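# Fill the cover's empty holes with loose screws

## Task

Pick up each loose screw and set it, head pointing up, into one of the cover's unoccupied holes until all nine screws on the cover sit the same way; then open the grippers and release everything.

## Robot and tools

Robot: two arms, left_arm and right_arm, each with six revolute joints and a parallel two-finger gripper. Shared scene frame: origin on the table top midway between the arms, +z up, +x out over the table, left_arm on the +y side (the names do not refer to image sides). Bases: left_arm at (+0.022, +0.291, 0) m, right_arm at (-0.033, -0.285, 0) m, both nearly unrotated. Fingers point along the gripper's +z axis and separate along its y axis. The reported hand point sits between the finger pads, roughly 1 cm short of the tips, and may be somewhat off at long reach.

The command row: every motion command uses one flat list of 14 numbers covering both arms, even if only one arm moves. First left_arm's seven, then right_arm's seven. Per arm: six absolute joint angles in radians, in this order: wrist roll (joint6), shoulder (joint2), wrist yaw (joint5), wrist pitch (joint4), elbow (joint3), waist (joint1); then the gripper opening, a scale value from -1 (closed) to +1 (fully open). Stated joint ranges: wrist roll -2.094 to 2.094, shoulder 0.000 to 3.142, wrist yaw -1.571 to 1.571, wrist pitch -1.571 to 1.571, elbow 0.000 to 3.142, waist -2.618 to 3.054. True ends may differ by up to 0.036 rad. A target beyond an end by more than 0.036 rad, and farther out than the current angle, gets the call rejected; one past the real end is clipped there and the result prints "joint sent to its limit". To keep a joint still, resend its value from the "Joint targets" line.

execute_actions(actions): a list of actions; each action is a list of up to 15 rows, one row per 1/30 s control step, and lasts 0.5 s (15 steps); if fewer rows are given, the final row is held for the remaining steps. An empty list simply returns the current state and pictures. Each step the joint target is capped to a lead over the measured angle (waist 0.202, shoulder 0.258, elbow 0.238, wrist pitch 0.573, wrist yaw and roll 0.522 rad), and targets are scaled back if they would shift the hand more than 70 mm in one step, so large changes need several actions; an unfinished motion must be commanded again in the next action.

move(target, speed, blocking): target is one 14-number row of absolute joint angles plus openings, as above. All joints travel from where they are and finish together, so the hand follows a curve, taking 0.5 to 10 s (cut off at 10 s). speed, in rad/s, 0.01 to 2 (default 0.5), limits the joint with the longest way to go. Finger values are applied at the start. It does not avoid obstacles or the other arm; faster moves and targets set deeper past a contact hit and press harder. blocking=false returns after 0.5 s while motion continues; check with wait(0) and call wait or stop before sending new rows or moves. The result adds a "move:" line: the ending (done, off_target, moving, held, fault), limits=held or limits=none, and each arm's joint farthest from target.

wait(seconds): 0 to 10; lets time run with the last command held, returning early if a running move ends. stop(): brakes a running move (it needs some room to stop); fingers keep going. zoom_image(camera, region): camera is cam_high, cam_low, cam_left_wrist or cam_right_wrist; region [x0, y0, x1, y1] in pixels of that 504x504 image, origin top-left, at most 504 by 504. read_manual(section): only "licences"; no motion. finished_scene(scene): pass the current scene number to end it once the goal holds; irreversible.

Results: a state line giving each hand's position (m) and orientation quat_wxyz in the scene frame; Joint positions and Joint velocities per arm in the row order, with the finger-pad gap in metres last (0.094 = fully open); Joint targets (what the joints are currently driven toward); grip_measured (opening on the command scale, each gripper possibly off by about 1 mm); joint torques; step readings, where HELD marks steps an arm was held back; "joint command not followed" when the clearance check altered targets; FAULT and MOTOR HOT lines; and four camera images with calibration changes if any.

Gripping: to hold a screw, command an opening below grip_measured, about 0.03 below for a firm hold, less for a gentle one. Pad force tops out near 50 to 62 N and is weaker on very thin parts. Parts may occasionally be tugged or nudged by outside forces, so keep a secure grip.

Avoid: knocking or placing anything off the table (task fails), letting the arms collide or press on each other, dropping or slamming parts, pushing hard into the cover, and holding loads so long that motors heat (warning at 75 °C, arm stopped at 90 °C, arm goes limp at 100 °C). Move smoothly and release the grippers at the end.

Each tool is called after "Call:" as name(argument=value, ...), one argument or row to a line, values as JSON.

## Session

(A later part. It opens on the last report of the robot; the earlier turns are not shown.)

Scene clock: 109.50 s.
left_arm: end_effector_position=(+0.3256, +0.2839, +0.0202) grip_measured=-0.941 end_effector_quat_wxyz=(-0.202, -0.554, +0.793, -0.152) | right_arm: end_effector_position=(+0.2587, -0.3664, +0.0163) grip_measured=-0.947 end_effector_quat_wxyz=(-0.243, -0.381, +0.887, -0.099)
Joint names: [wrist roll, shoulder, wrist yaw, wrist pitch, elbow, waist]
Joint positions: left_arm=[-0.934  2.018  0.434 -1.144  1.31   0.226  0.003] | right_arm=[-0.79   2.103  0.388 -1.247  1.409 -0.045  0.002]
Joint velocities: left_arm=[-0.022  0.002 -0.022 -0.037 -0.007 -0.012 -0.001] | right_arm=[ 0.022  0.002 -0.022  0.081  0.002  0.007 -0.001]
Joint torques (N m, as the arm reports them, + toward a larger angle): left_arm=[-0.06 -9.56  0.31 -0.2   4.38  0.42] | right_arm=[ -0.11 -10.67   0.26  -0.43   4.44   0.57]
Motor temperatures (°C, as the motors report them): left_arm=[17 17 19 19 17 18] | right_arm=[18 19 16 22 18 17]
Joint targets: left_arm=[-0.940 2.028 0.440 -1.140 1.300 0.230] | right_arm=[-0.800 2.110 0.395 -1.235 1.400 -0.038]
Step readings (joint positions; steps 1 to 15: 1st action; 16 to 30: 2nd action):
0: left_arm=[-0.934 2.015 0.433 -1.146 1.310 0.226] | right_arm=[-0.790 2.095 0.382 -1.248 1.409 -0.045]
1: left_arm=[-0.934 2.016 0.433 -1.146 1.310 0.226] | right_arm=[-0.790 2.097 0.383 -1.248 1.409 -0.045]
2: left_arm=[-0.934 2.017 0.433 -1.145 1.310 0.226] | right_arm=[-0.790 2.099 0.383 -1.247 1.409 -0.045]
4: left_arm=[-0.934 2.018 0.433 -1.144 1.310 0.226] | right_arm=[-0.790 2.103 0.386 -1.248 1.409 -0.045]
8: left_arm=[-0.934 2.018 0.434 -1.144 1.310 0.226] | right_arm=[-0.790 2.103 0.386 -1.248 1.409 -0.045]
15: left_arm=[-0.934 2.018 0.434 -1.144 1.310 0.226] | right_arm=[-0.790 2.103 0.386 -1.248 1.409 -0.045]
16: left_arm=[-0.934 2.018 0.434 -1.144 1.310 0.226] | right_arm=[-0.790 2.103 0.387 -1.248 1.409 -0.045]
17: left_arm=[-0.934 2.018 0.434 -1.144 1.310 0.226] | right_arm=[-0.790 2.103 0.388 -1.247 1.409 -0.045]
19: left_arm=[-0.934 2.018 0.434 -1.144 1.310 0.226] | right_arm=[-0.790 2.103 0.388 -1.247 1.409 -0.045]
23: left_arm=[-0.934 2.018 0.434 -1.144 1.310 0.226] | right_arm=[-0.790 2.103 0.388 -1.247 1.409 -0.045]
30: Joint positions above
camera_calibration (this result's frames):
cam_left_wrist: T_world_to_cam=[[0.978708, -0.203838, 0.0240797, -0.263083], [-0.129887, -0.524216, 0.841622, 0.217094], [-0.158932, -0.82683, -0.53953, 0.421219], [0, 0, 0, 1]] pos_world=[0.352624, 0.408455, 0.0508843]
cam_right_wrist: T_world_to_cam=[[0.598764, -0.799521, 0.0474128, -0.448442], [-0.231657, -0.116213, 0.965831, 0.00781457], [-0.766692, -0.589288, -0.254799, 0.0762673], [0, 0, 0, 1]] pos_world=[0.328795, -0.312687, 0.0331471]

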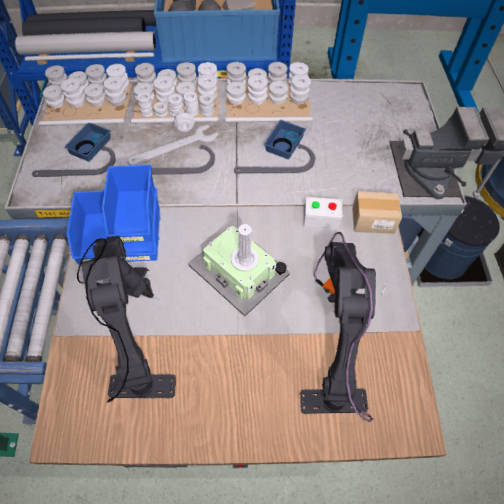

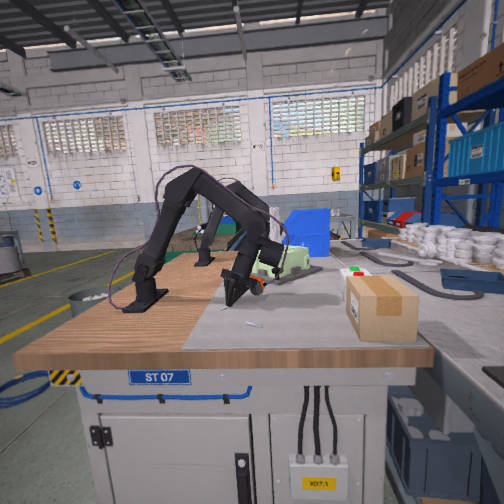

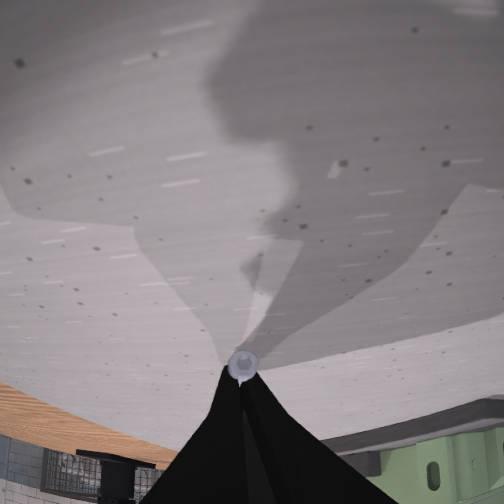

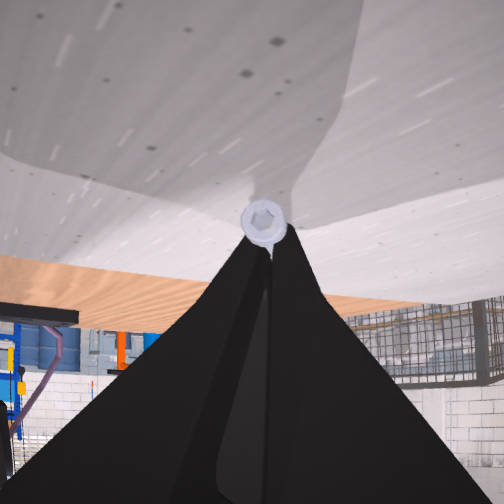

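Call:
move(
  target=[-0.94,1.8,0.44,-1.25,1.36,0.23,-0.97,-0.8,1.9,0.395,-1.35,1.45,-0.04,-0.975],
  speed=0.3,
)

Call:
move(
  target=[0.19,1.5,0.3,-0.4,1.3,-0.2,-0.97,0,1.3,-0.5,0,1.12,0.1,-0.975],
  speed=0.8,
)

Call:
move(
  target=[0.2,1.95,0.3,-0.085,1.49,-0.468,-0.97,0,1.3,-0.5,0,1.12,0.2,-0.975],
  speed=0.3,
)

Scene clock: 113.50 s.
left_arm: end_effector_position=(+0.3268, +0.2842, +0.0882) grip_measured=-0.943 end_effector_quat_wxyz=(-0.138, -0.545, +0.807, -0.178) | right_arm: end_effector_position=(+0.2595, -0.3665, +0.0791) grip_measured=-0.958 end_effector_quat_wxyz=(-0.189, -0.373, +0.900, -0.125)
Joint names: [wrist roll, shoulder, wrist yaw, wrist pitch, elbow, waist]
Joint positions: left_arm=[-0.934  1.809  0.434 -1.239  1.34   0.226  0.003] | right_arm=[-0.791  1.915  0.388 -1.338  1.434 -0.045  0.002]
Joint velocities: left_arm=[-0.007 -0.007  0.051 -0.066 -0.007 -0.032 -0.001] | right_arm=[-0.066 -0.017  0.081  0.022 -0.002  0.012  0.001]
Joint torques (N m, as the arm reports them, + toward a larger angle): left_arm=[-0.03 -9.75  0.31 -0.05  7.41  0.31] | right_arm=[ -0.11 -11.37   0.28  -0.41   7.05   0.39]
Motor temperatures (°C, as the motors report them): left_arm=[17 17 19 19 17 18] | right_arm=[18 19 16 21 18 17]
Joint targets: left_arm=[-0.940 1.800 0.440 -1.250 1.360 0.230] | right_arm=[-0.800 1.900 0.395 -1.350 1.450 -0.040]
move: done; limits=none; left_arm: farthest joint: the elbow, 0.020 radians from its target (0.050 radians at the start); right_arm: farthest joint: the elbow, 0.016 radians from its target (0.041 radians at the start)
camera_calibration (this result's frames):
cam_left_wrist: T_world_to_cam=[[0.966193, -0.206687, 0.154118, -0.272426], [-0.245054, -0.550431, 0.798107, 0.209065], [-0.080127, -0.808892, -0.582471, 0.431284], [0, 0, 0, 1]] pos_world=[0.349005, 0.407631, 0.12634]
cam_right_wrist: T_world_to_cam=[[0.588438, -0.798772, 0.125319, -0.455166], [-0.34797, -0.110279, 0.930997, -0.0175568], [-0.729834, -0.591441, -0.342841, 0.0895014], [0, 0, 0, 1]] pos_world=[0.327049, -0.312575, 0.104071]

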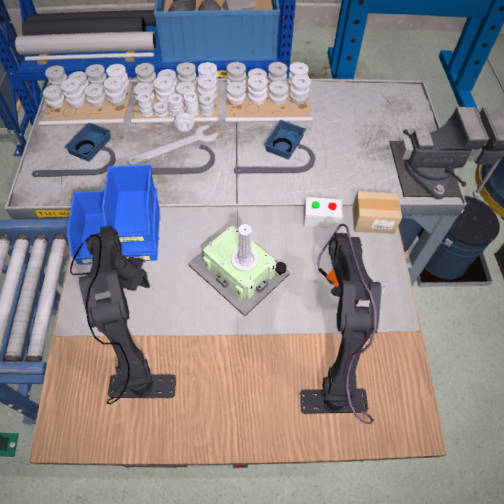

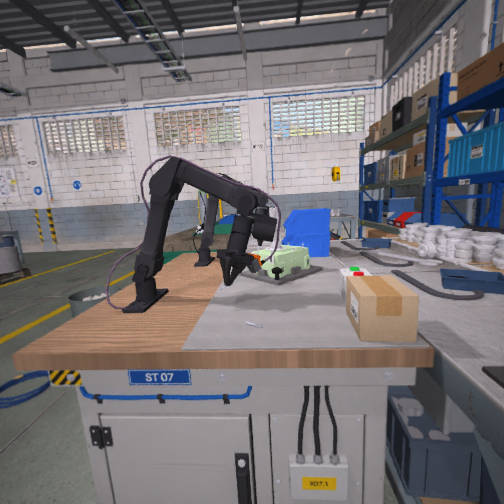

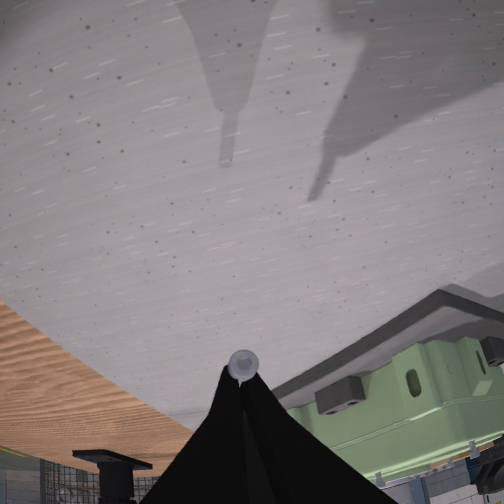

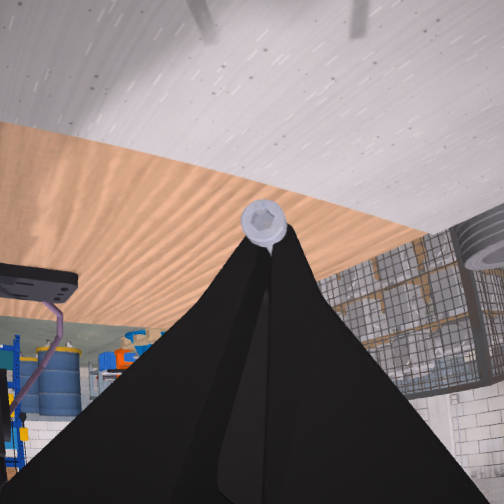

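Scene clock: 116.03 s.
left_arm: end_effector_position=(+0.4586, +0.1504, +0.2588) grip_measured=-0.943 end_effector_quat_wxyz=(+0.462, +0.234, +0.844, -0.138) | right_arm: end_effector_position=(+0.3888, -0.1660, +0.3475) grip_measured=-0.958 end_effector_quat_wxyz=(+0.613, -0.187, +0.739, +0.207)
Joint names: [wrist roll, shoulder, wrist yaw, wrist pitch, elbow, waist]
Joint positions: left_arm=[ 0.182  1.514  0.305 -0.4    1.319 -0.194  0.003] | right_arm=[-0.009  1.317 -0.486 -0.005  1.138  0.088  0.002]
Joint velocities: left_arm=[-0.037  0.007 -0.007  0.066  0.012 -0.002  0.   ] | right_arm=[-0.007 -0.007 -0.051  0.007 -0.007  0.017  0.001]
Joint torques (N m, as the arm reports them, + toward a larger angle): left_arm=[ 0.07 -8.79  0.07  1.92  6.26 -0.51] | right_arm=[ 0.07 -7.33 -0.2   1.67  6.31  0.95]
Motor temperatures (°C, as the motors report them): left_arm=[17 17 19 19 17 18] | right_arm=[18 19 16 21 18 17]
Joint targets: left_arm=[0.190 1.500 0.300 -0.400 1.300 -0.200] | right_arm=[-0.000 1.300 -0.500 0.000 1.120 0.100]
move: done; limits=none; left_arm: farthest joint: the elbow, 0.019 radians from its target (0.040 radians at the start); right_arm: farthest joint: the elbow, 0.018 radians from its target (0.314 radians at the start)
camera_calibration (this result's frames):
cam_left_wrist: T_world_to_cam=[[-0.515286, -0.842579, 0.156656, 0.320668], [-0.780708, 0.386094, -0.491352, 0.470142], [0.353519, -0.37549, -0.856756, 0.239894], [0, 0, 0, 1]] pos_world=[0.447472, 0.178747, 0.386302]
cam_right_wrist: T_world_to_cam=[[0.520361, -0.816724, -0.249373, -0.251124], [-0.763598, -0.314293, -0.564037, 0.446937], [0.382286, 0.483924, -0.787194, 0.294968], [0, 0, 0, 1]] pos_world=[0.359193, -0.207372, 0.421663]

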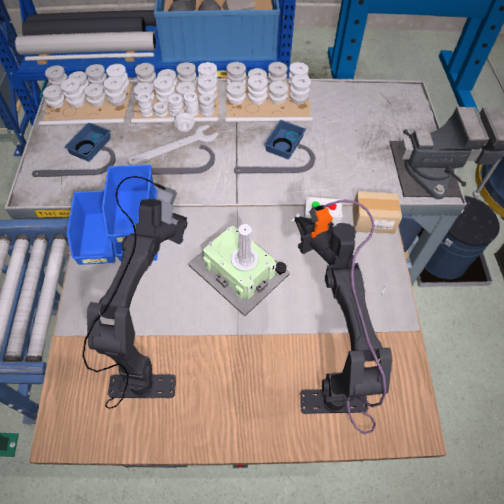

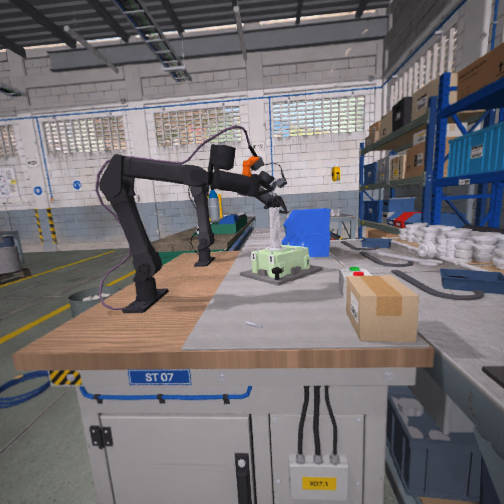

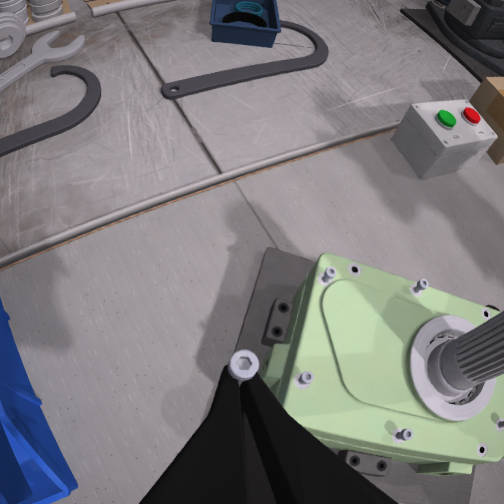

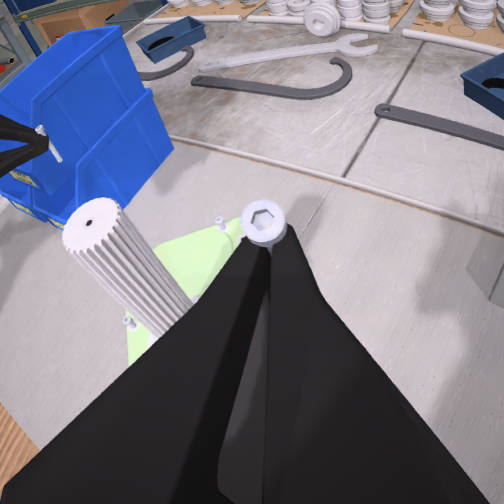

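Scene clock: 118.17 s.
left_arm: end_effector_position=(+0.5019, -0.0099, +0.1728) grip_measured=-0.943 end_effector_quat_wxyz=(+0.451, +0.349, +0.797, -0.197) | right_arm: end_effector_position=(+0.3749, -0.1246, +0.3475) grip_measured=-0.958 end_effector_quat_wxyz=(+0.602, -0.224, +0.729, +0.238)
Joint names: [wrist roll, shoulder, wrist yaw, wrist pitch, elbow, waist]
Joint positions: left_arm=[ 0.192  1.948  0.304 -0.085  1.462 -0.465  0.003] | right_arm=[-0.009  1.317 -0.487 -0.005  1.138  0.188  0.002]
Joint velocities: left_arm=[-0.022  0.007 -0.022 -0.081  0.007  0.022  0.001] | right_arm=[-0.007 -0.002 -0.066  0.022  0.002 -0.007 -0.001]
Joint torques (N m, as the arm reports them, + toward a larger angle): left_arm=[  0.04 -12.12   0.05   1.96   9.51  -0.2 ] | right_arm=[ 0.07 -7.35 -0.18  1.69  6.26  1.03]
Motor temperatures (°C, as the motors report them): left_arm=[17 17 19 19 17 18] | right_arm=[18 19 16 22 18 17]
Joint targets: left_arm=[0.200 1.950 0.300 -0.085 1.490 -0.468] | right_arm=[-0.000 1.300 -0.500 -0.000 1.120 0.200]
move: off_target (left_arm); limits=none; left_arm: farthest joint: the elbow, 0.028 radians from its target (0.171 radians at the start); right_arm: farthest joint: the elbow, 0.018 radians from its target (0.018 radians at the start)
camera_calibration (this result's frames):
cam_left_wrist: T_world_to_cam=[[-0.72931, -0.669989, 0.138642, 0.333647], [-0.631799, 0.581735, -0.512263, 0.454352], [0.262557, -0.461193, -0.847564, 0.133928], [0, 0, 0, 1]] pos_world=[0.495227, 0.0209942, 0.300003]
cam_right_wrist: T_world_to_cam=[[0.599425, -0.760435, -0.249858, -0.232494], [-0.728455, -0.388896, -0.564016, 0.426821], [0.331729, 0.520095, -0.787056, 0.303687], [0, 0, 0, 1]] pos_world=[0.349541, -0.168754, 0.421662]

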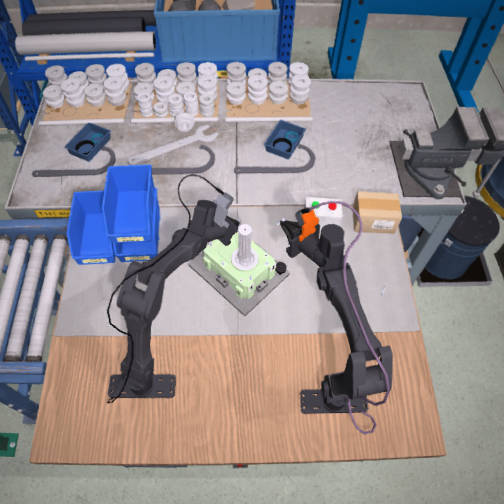

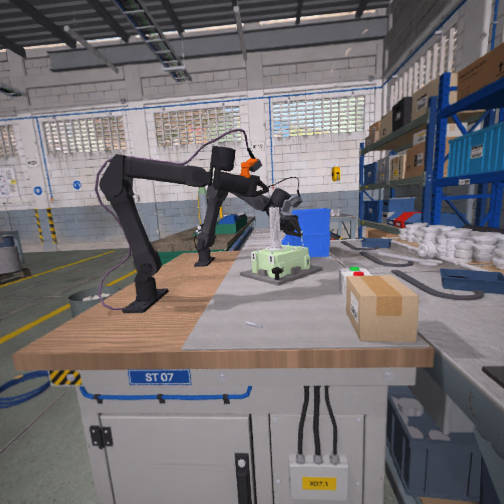

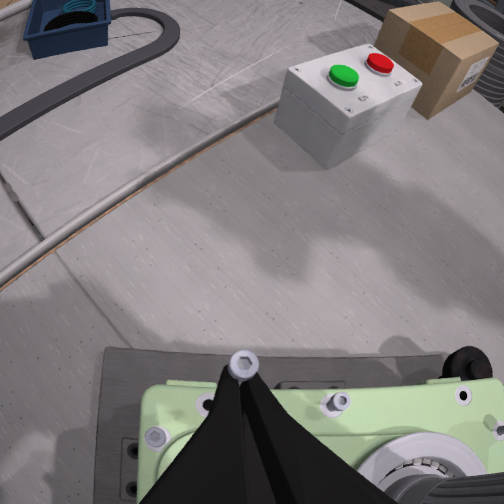

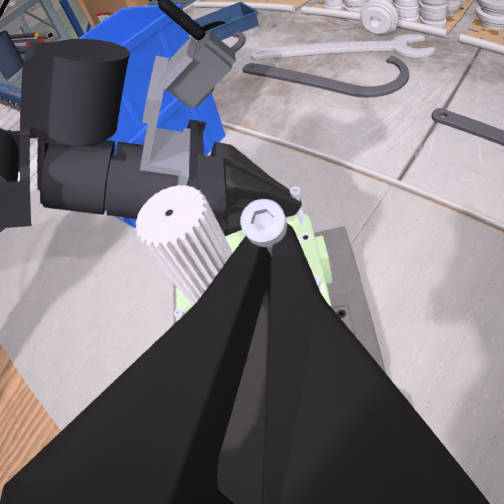

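Call:
move(
  target=[0.2,1.985,0.3,-0.034,1.42,-0.44,-0.97,0,1.38,-0.6,-0.2,1.12,0.17,-0.975],
  speed=0.15,
)

Scene clock: 121.87 s.
left_arm: end_effector_position=(+0.5089, -0.0040, +0.1568) grip_measured=-0.943 end_effector_quat_wxyz=(+0.452, +0.344, +0.800, -0.193) | right_arm: end_effector_position=(+0.3624, -0.1119, +0.2922) grip_measured=-0.958 end_effector_quat_wxyz=(+0.502, -0.232, +0.783, +0.285)
Joint names: [wrist roll, shoulder, wrist yaw, wrist pitch, elbow, waist]
Joint positions: left_arm=[ 0.192  1.975  0.304 -0.034  1.436 -0.45   0.003] | right_arm=[-0.008  1.367 -0.584 -0.182  1.138  0.188  0.002]
Joint velocities: left_arm=[-0.051 -0.022  0.037 -0.037 -0.017  0.002  0.   ] | right_arm=[ 0.007  0.007 -0.051 -0.066 -0.007  0.002  0.001]
Joint torques (N m, as the arm reports them, + toward a larger angle): left_arm=[  0.05 -11.86   0.12   1.88   6.06   0.64] | right_arm=[ 0.04 -5.12 -0.3   1.41  6.21 -1.49]
Motor temperatures (°C, as the motors report them): left_arm=[17 18 19 20 18 18] | right_arm=[18 19 16 22 18 17]
Joint targets: left_arm=[0.200 1.985 0.300 -0.034 1.420 -0.440] | right_arm=[0.000 1.380 -0.600 -0.200 1.120 0.170]
move: done; limits=none; left_arm: farthest joint: the elbow, 0.016 radians from its target (0.042 radians at the start); right_arm: farthest joint: the waist, 0.018 radians from its target (0.018 radians at the start)
camera_calibration (this result's frames):
cam_left_wrist: T_world_to_cam=[[-0.719023, -0.680881, 0.139309, 0.339552], [-0.641262, 0.572698, -0.510687, 0.451712], [0.267934, -0.456529, -0.848406, 0.118723], [0, 0, 0, 1]] pos_world=[0.502002, 0.0267008, 0.284106]
cam_right_wrist: T_world_to_cam=[[0.595294, -0.708811, -0.378434, -0.184253], [-0.797766, -0.465177, -0.38364, 0.355364], [0.0958894, 0.53028, -0.842383, 0.360481], [0, 0, 0, 1]] pos_world=[0.358616, -0.156449, 0.370268]

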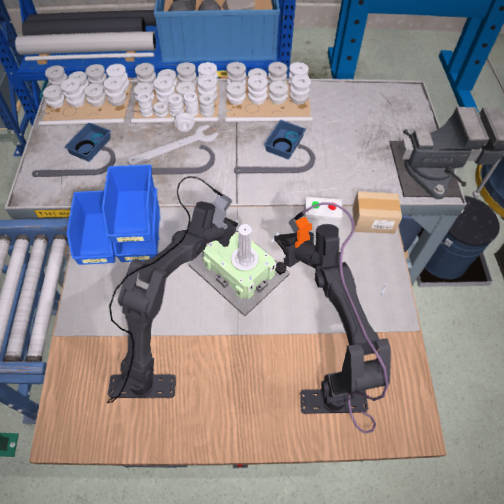

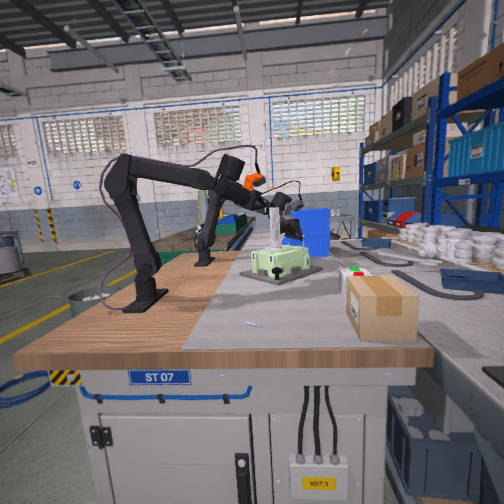

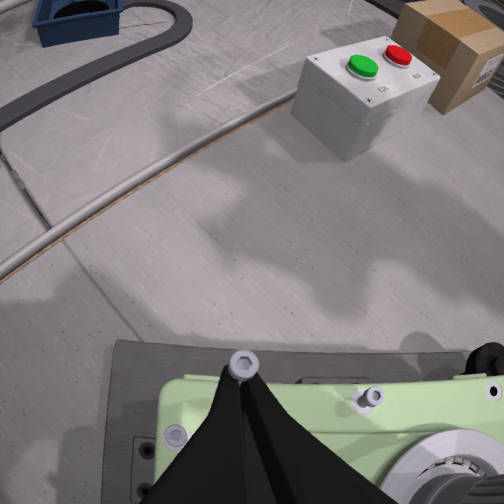

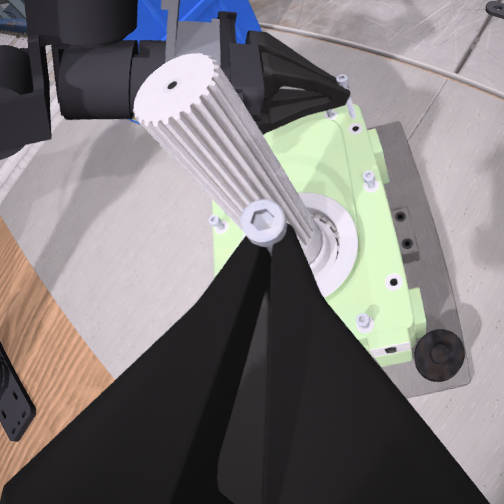

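Call:
zoom_image(
  camera="cam_right_wrist",
  region=[300,60,400,160],
)

Call:
zoom_image(
  camera="cam_low",
  region=[270,205,330,265],
)

Region (300, 60, 400, 160) of cam_right_wrist's 504x504 image, scaled by 5.040, with more detail than that image has.

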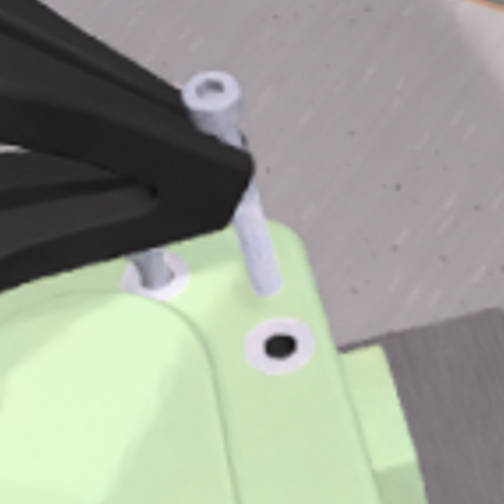

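Region (270, 205, 330, 265) of cam_low's 504x504 image, scaled by 8.400, with more detail than that image has.

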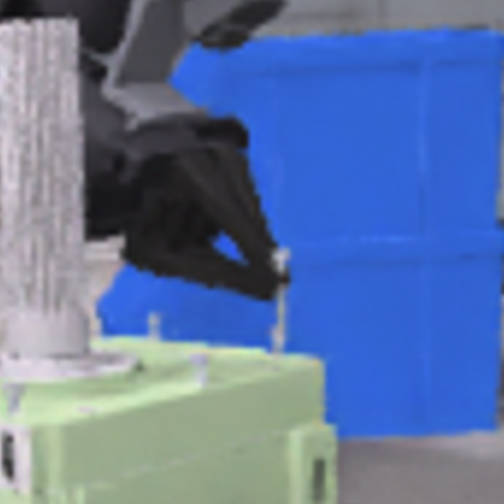

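Call:
move(
  target=[0.2,1.996,0.3,-0.002,1.395,-0.445,-0.97,0,1.38,-0.6,-0.2,1.12,0.18,-0.975],
  speed=0.1,
)

Call:
zoom_image(
  camera="cam_right_wrist",
  region=[300,60,400,160],
)

Scene clock: 124.90 s.
left_arm: end_effector_position=(+0.5082, -0.0037, +0.1450) grip_measured=-0.943 end_effector_quat_wxyz=(+0.449, +0.344, +0.802, -0.193) | right_arm: end_effector_position=(+0.3622, -0.1118, +0.2922) grip_measured=-0.958 end_effector_quat_wxyz=(+0.502, -0.232, +0.783, +0.285)
Joint names: [wrist roll, shoulder, wrist yaw, wrist pitch, elbow, waist]
Joint positions: left_arm=[ 0.192  1.988  0.305 -0.002  1.411 -0.45   0.003] | right_arm=[-0.008  1.367 -0.584 -0.183  1.138  0.188  0.002]
Joint velocities: left_arm=[ 0.037 -0.002 -0.051  0.007 -0.022 -0.017  0.001] | right_arm=[-0.007  0.002 -0.007 -0.022  0.007 -0.012 -0.   ]
Joint torques (N m, as the arm reports them, + toward a larger angle): left_arm=[  0.   -11.83   0.04   1.9    6.21   0.29] | right_arm=[ 0.04 -5.13 -0.28  1.4   6.27 -0.64]
Motor temperatures (°C, as the motors report them): left_arm=[17 18 19 20 18 18] | right_arm=[18 19 16 22 18 17]
Joint targets: left_arm=[0.200 1.996 0.300 -0.002 1.395 -0.445] | right_arm=[-0.000 1.380 -0.600 -0.200 1.120 0.180]
move: done; limits=none; left_arm: farthest joint: the elbow, 0.016 radians from its target (0.041 radians at the start); right_arm: farthest joint: the elbow, 0.018 radians from its target (0.018 radians at the start)
camera_calibration (this result's frames):
cam_left_wrist: T_world_to_cam=[[-0.718457, -0.680999, 0.141634, 0.340226], [-0.643915, 0.574162, -0.505679, 0.445673], [0.263046, -0.454509, -0.851016, 0.111938], [0, 0, 0, 1]] pos_world=[0.501968, 0.0266813, 0.272441]
cam_right_wrist: T_world_to_cam=[[0.595626, -0.708307, -0.378854, -0.184074], [-0.797606, -0.465646, -0.383405, 0.355114], [0.0951563, 0.530542, -0.842301, 0.360675], [0, 0, 0, 1]] pos_world=[0.35856, -0.156377, 0.370212]

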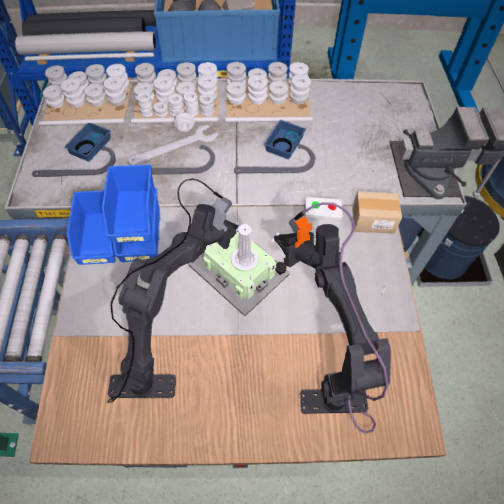

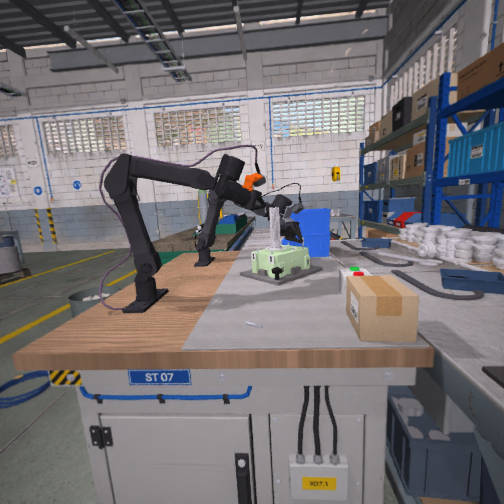

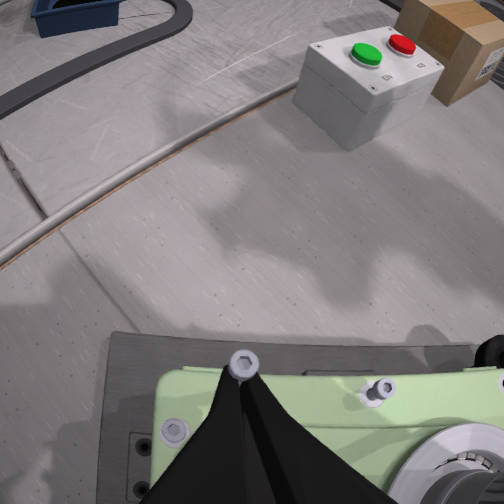

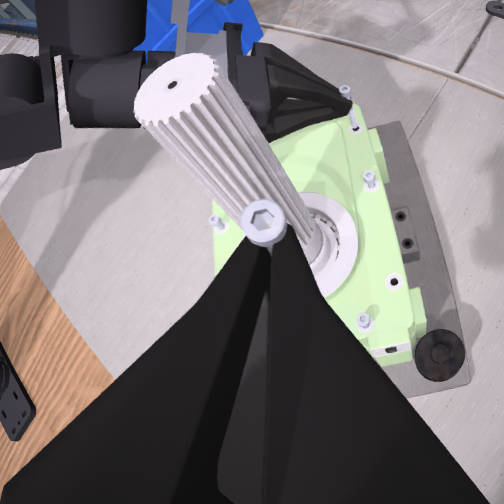

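Region (300, 60, 400, 160) of cam_right_wrist's 504x504 image, scaled by 5.040, with more detail than that image has.

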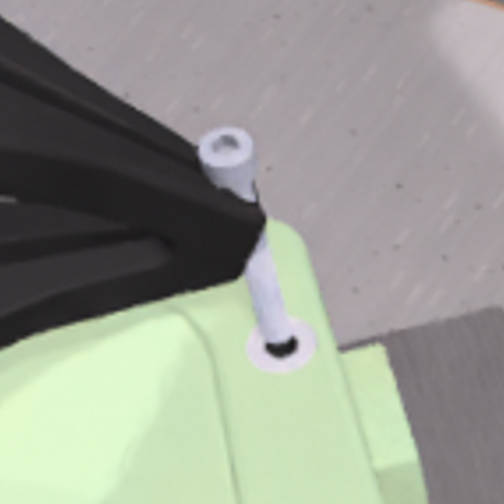

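Call:
execute_actions(
  actions=[
    [[0.2,1.996,0.33,-0.015,1.4,-0.447,-0.97,0,1.38,-0.6,-0.2,1.12,0.18,-0.975],[0.2,1.996,0.33,-0.015,1.4,-0.447,-0.97,0,1.38,-0.6,-0.2,1.12,0.18,-0.975],[0.2,1.996,0.312,-0.03,1.4,-0.447,-0.97,0,1.38,-0.6,-0.2,1.12,0.18,-0.975]],
  ],
)

Call:
zoom_image(
  camera="cam_right_wrist",
  region=[300,60,400,160],
)

Scene clock: 126.97 s.
left_arm: end_effector_position=(+0.5074, -0.0042, +0.1447) grip_measured=-0.943 end_effector_quat_wxyz=(+0.448, +0.345, +0.802, -0.195) | right_arm: end_effector_position=(+0.3622, -0.1118, +0.2922) grip_measured=-0.958 end_effector_quat_wxyz=(+0.502, -0.232, +0.783, +0.285)
Joint names: [wrist roll, shoulder, wrist yaw, wrist pitch, elbow, waist]
Joint positions: left_arm=[ 0.193  1.988  0.309 -0.004  1.411 -0.45   0.003] | right_arm=[-0.008  1.367 -0.584 -0.183  1.138  0.188  0.002]
Joint velocities: left_arm=[-0.007 -0.012  0.051  0.007 -0.017 -0.037 -0.   ] | right_arm=[-0.037 -0.017  0.007  0.022 -0.027  0.012  0.001]
Joint torques (N m, as the arm reports them, + toward a larger angle): left_arm=[  0.04 -11.8    0.13   1.65   6.45  -0.02] | right_arm=[ 0.04 -5.11 -0.28  1.41  6.19 -0.68]
Motor temperatures (°C, as the motors report them): left_arm=[17 18 19 20 18 18] | right_arm=[18 19 16 22 18 17]
Joint targets: left_arm=[0.200 1.996 0.312 -0.030 1.400 -0.447] | right_arm=[-0.000 1.380 -0.600 -0.200 1.120 0.180]
Step readings (joint positions):
0: left_arm=[0.192 1.988 0.305 -0.001 1.411 -0.450] | right_arm=[-0.008 1.367 -0.584 -0.183 1.138 0.188]
1: left_arm=[0.192 1.988 0.307 -0.001 1.411 -0.450] | right_arm=[-0.008 1.367 -0.584 -0.183 1.138 0.188]
2: left_arm=[0.192 1.988 0.309 -0.001 1.411 -0.450] | right_arm=[-0.008 1.367 -0.584 -0.183 1.138 0.188]
4: left_arm=[0.192 1.988 0.309 -0.004 1.411 -0.450] | right_arm=[-0.008 1.367 -0.584 -0.183 1.138 0.188]
8: left_arm=[0.193 1.988 0.309 -0.004 1.411 -0.450] | right_arm=[-0.008 1.367 -0.584 -0.183 1.138 0.188]
15: Joint positions above
camera_calibration (this result's frames):
cam_left_wrist: T_world_to_cam=[[-0.720777, -0.677952, 0.144438, 0.340158], [-0.643072, 0.576232, -0.504396, 0.444666], [0.258727, -0.456441, -0.851306, 0.113879], [0, 0, 0, 1]] pos_world=[0.501666, 0.0263593, 0.272102]
cam_right_wrist: T_world_to_cam=[[0.595626, -0.708307, -0.378854, -0.184074], [-0.797606, -0.465646, -0.383405, 0.355114], [0.0951563, 0.530542, -0.842301, 0.360675], [0, 0, 0, 1]] pos_world=[0.35856, -0.156377, 0.370212]

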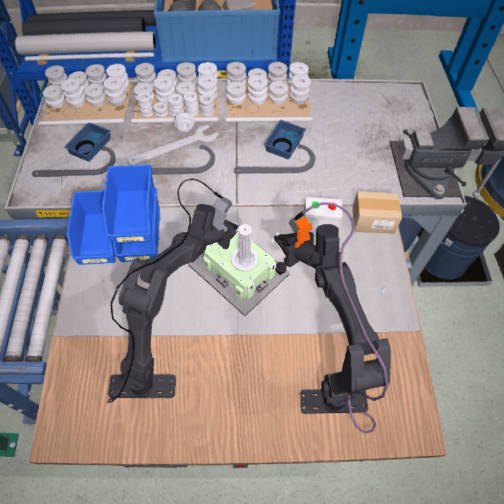

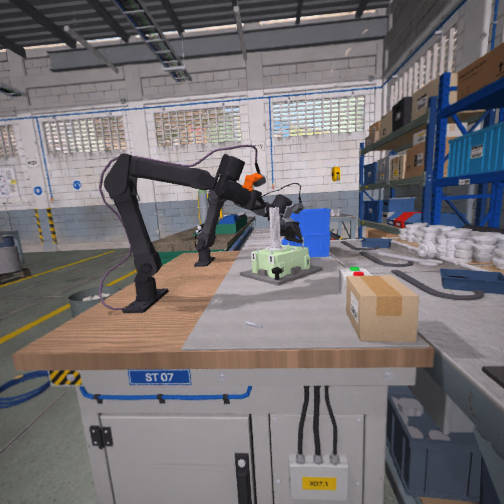

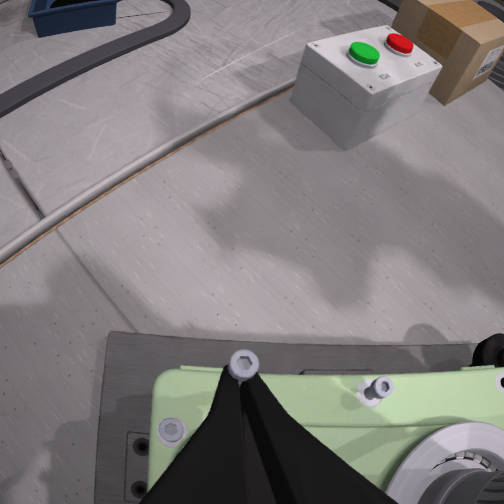

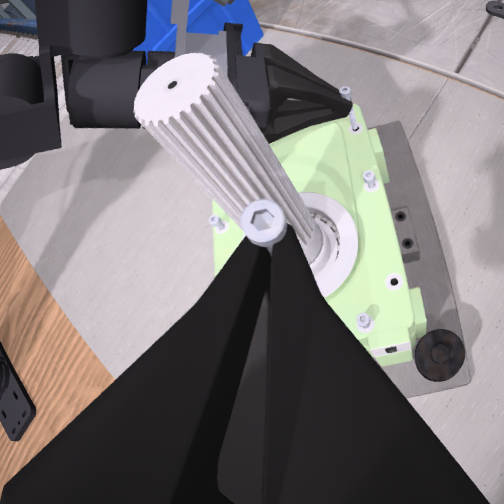

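Region (300, 60, 400, 160) of cam_right_wrist's 504x504 image, scaled by 5.040, with more detail than that image has.

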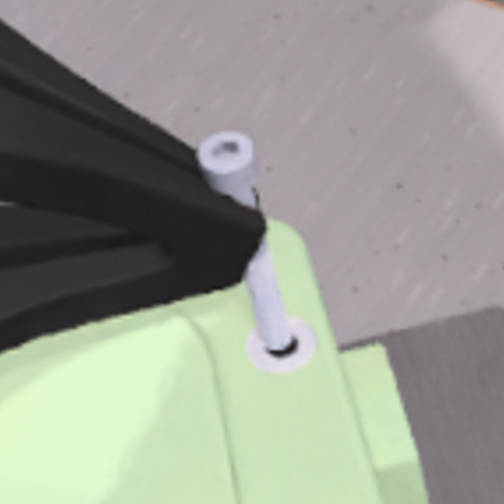

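Call:
execute_actions(
  actions=[
    [[0.2,1.996,0.335,-0.03,1.4,-0.447,-0.97,0,1.38,-0.6,-0.2,1.12,0.18,-0.975],[0.2,1.996,0.335,-0.03,1.4,-0.447,-0.97,0,1.38,-0.6,-0.2,1.12,0.18,-0.975],[0.2,1.996,0.316,-0.035,1.4,-0.447,-0.97,0,1.38,-0.6,-0.2,1.12,0.18,-0.975]],
  ],
)

Call:
zoom_image(
  camera="cam_right_wrist",
  region=[300,60,400,160],
)

Scene clock: 133.90 s.
left_arm: end_effector_position=(+0.5066, -0.0047, +0.1444) grip_measured=-0.943 end_effector_quat_wxyz=(+0.446, +0.346, +0.802, -0.197) | right_arm: end_effector_position=(+0.3622, -0.1118, +0.2921) grip_measured=-0.958 end_effector_quat_wxyz=(+0.501, -0.232, +0.783, +0.285)
Joint names: [wrist roll, shoulder, wrist yaw, wrist pitch, elbow, waist]
Joint positions: left_arm=[ 0.193  1.988  0.314 -0.006  1.411 -0.45   0.003] | right_arm=[-0.008  1.367 -0.584 -0.183  1.138  0.188  0.002]
Joint velocities: left_arm=[-0.007  0.022 -0.037 -0.022 -0.012 -0.002  0.001] | right_arm=[-0.037 -0.002 -0.11  -0.037  0.007 -0.027 -0.001]
Joint torques (N m, as the arm reports them, + toward a larger angle): left_arm=[  0.08 -11.89   0.12   1.56   6.5    0.14] | right_arm=[ 0.05 -5.12 -0.3   1.4   6.24 -0.67]
Motor temperatures (°C, as the motors report them): left_arm=[17 19 19 20 18 18] | right_arm=[18 19 16 23 19 17]
Joint targets: left_arm=[0.200 1.996 0.316 -0.035 1.400 -0.447] | right_arm=[-0.000 1.380 -0.600 -0.200 1.120 0.180]
Step readings (joint positions):
0: left_arm=[0.193 1.988 0.309 -0.004 1.411 -0.450] | right_arm=[-0.008 1.367 -0.584 -0.183 1.138 0.188]
1: left_arm=[0.193 1.988 0.312 -0.004 1.411 -0.450] | right_arm=[-0.008 1.367 -0.584 -0.183 1.138 0.188]
2: left_arm=[0.193 1.988 0.314 -0.005 1.411 -0.450] | right_arm=[-0.008 1.367 -0.584 -0.183 1.138 0.188]
4: left_arm=[0.193 1.988 0.314 -0.006 1.411 -0.450] | right_arm=[-0.008 1.367 -0.584 -0.183 1.138 0.188]
8: left_arm=[0.193 1.988 0.314 -0.006 1.411 -0.450] | right_arm=[-0.008 1.367 -0.584 -0.183 1.138 0.188]
15: Joint positions above
camera_calibration (this result's frames):
cam_left_wrist: T_world_to_cam=[[-0.723103, -0.67475, 0.147768, 0.33995], [-0.642319, 0.57816, -0.503147, 0.443718], [0.254065, -0.458741, -0.851474, 0.115969], [0, 0, 0, 1]] pos_world=[0.501364, 0.0260412, 0.271766]
cam_right_wrist: T_world_to_cam=[[0.595484, -0.708333, -0.379029, -0.183988], [-0.797749, -0.465672, -0.383073, 0.355008], [0.0948402, 0.530484, -0.842373, 0.360746], [0, 0, 0, 1]] pos_world=[0.358556, -0.156377, 0.37014]

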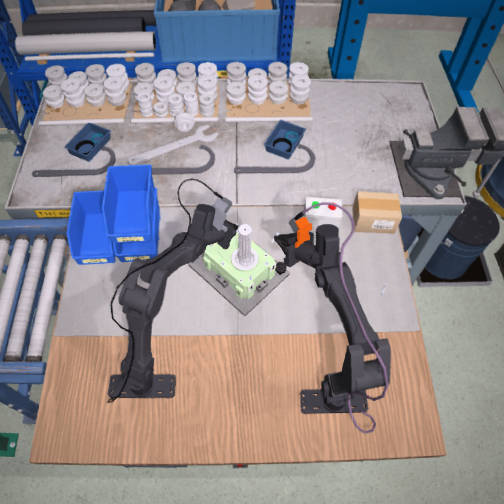

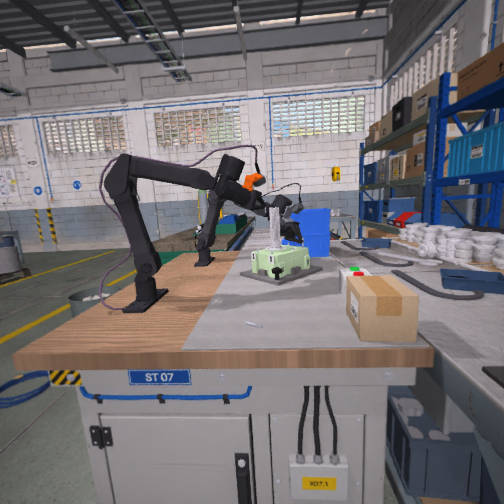

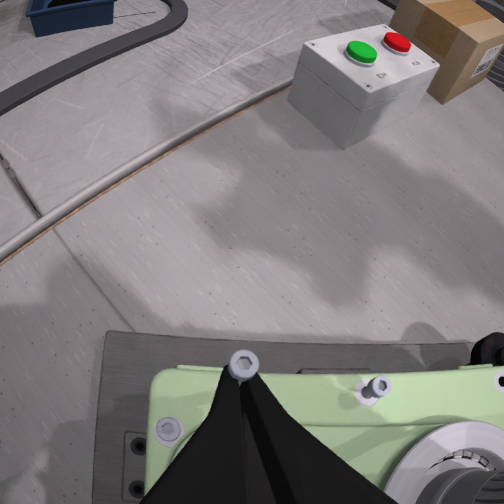

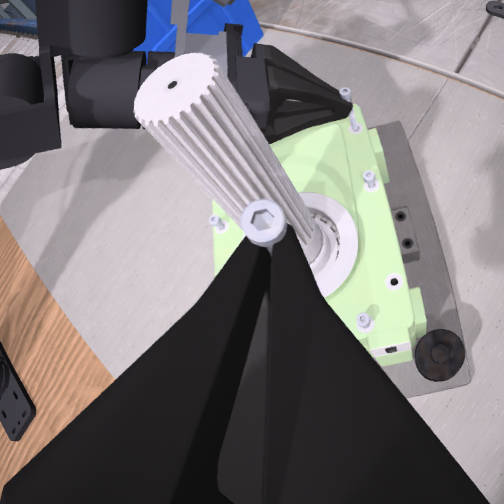

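Region (300, 60, 400, 160) of cam_right_wrist's 504x504 image, scaled by 5.040, with more detail than that image has.

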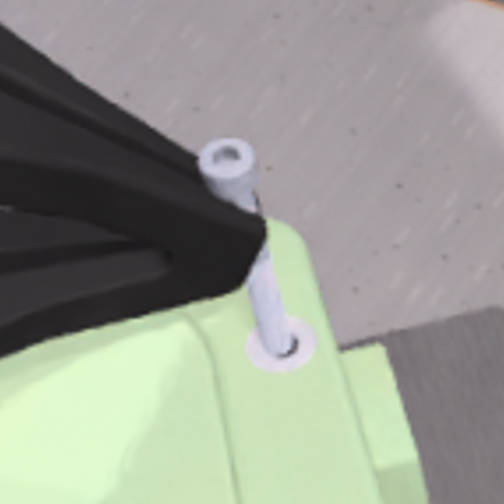

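Call:
execute_actions(
  actions=[
    [[0.2,2.016,0.316,-0.02,1.43,-0.447,-0.97,0,1.38,-0.6,-0.2,1.12,0.18,-0.975],[0.2,2.016,0.316,-0.02,1.43,-0.447,-0.97,0,1.38,-0.6,-0.2,1.12,0.18,-0.975],[0.2,2.016,0.316,-0.02,1.43,-0.447,-0.97,0,1.38,-0.6,-0.2,1.12,0.18,-0.975],[0.2,2.0,0.316,-0.035,1.405,-0.447,-0.97,0,1.38,-0.6,-0.2,1.12,0.18,-0.975]],
  ],
)

Call:
zoom_image(
  camera="cam_right_wrist",
  region=[300,60,400,160],
)

Scene clock: 135.93 s.
left_arm: end_effector_position=(+0.5068, -0.0048, +0.1399) grip_measured=-0.943 end_effector_quat_wxyz=(+0.443, +0.346, +0.803, -0.197) | right_arm: end_effector_position=(+0.3622, -0.1118, +0.2921) grip_measured=-0.958 end_effector_quat_wxyz=(+0.501, -0.232, +0.783, +0.285)
Joint names: [wrist roll, shoulder, wrist yaw, wrist pitch, elbow, waist]
Joint positions: left_arm=[ 0.193  1.996  0.314 -0.006  1.411 -0.45   0.003] | right_arm=[-0.008  1.367 -0.584 -0.183  1.138  0.188  0.002]
Joint velocities: left_arm=[ 0.007 -0.002 -0.081 -0.007  0.007  0.007 -0.001] | right_arm=[-0.051  0.002 -0.022  0.022  0.002 -0.007 -0.   ]
Joint torques (N m, as the arm reports them, + toward a larger angle): left_arm=[  0.03 -12.17   0.14   1.59   6.85   0.18] | right_arm=[ 0.05 -5.2  -0.28  1.41  6.19 -0.66]
Motor temperatures (°C, as the motors report them): left_arm=[17 19 19 20 18 18] | right_arm=[18 19 16 23 19 17]
Joint targets: left_arm=[0.200 2.000 0.316 -0.035 1.405 -0.447] | right_arm=[-0.000 1.380 -0.600 -0.200 1.120 0.180]
Step readings (joint positions):
0: left_arm=[0.193 1.988 0.314 -0.006 1.411 -0.450] | right_arm=[-0.008 1.367 -0.584 -0.183 1.138 0.188]
1: left_arm=[0.193 1.989 0.314 -0.006 1.411 -0.450] | right_arm=[-0.008 1.367 -0.584 -0.183 1.138 0.188]
2: left_arm=[0.193 1.990 0.314 -0.004 1.411 -0.450] | right_arm=[-0.008 1.367 -0.584 -0.183 1.138 0.188]
4: left_arm=[0.193 1.995 0.314 -0.005 1.411 -0.450] | right_arm=[-0.008 1.367 -0.584 -0.183 1.138 0.188]
8: left_arm=[0.193 1.996 0.314 -0.006 1.411 -0.450] | right_arm=[-0.008 1.367 -0.584 -0.183 1.138 0.188]
15: Joint positions above
camera_calibration (this result's frames):
cam_left_wrist: T_world_to_cam=[[-0.722028, -0.675271, 0.150615, 0.339757], [-0.645921, 0.579908, -0.49648, 0.44256], [0.247916, -0.455758, -0.854882, 0.11564], [0, 0, 0, 1]] pos_world=[0.502504, 0.0254878, 0.267408]
cam_right_wrist: T_world_to_cam=[[0.595484, -0.708333, -0.379029, -0.183988], [-0.797749, -0.465672, -0.383073, 0.355008], [0.0948402, 0.530484, -0.842373, 0.360746], [0, 0, 0, 1]] pos_world=[0.358556, -0.156377, 0.37014]

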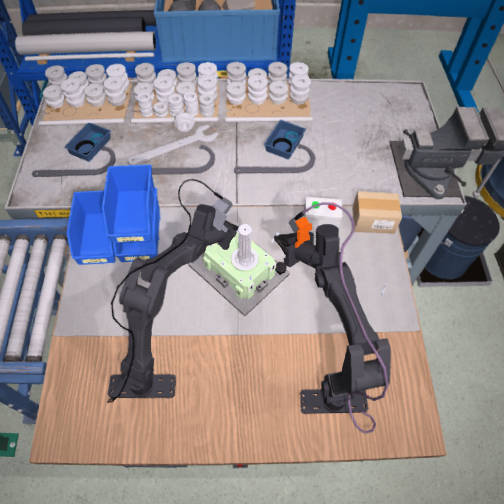

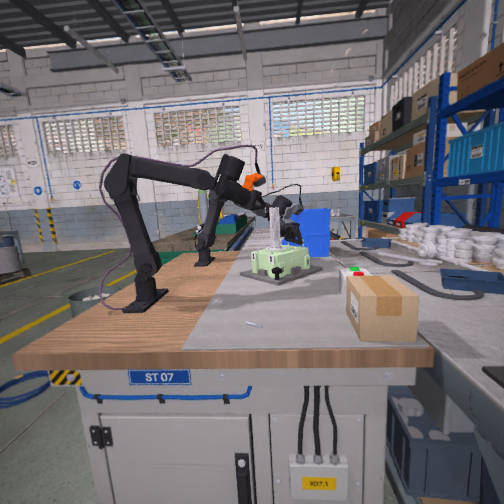

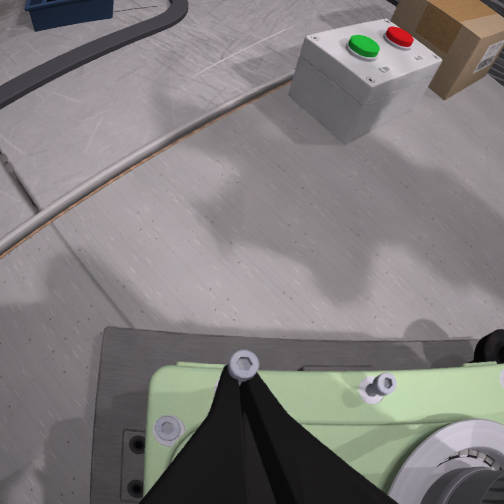

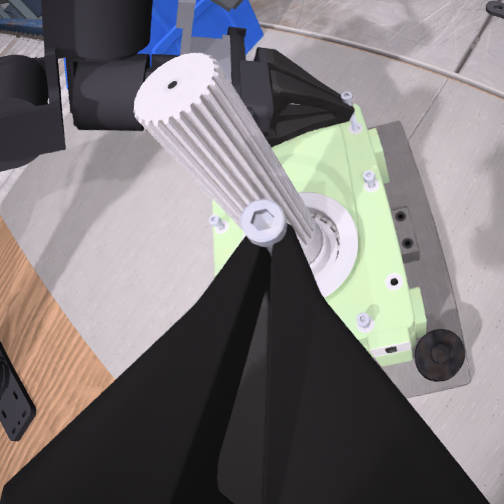

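Region (300, 60, 400, 160) of cam_right_wrist's 504x504 image, scaled by 5.040, with more detail than that image has.

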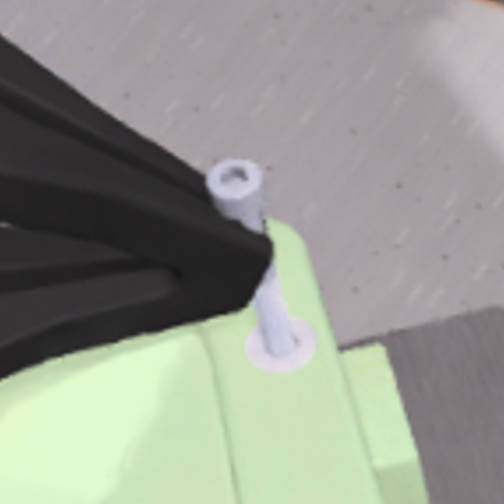

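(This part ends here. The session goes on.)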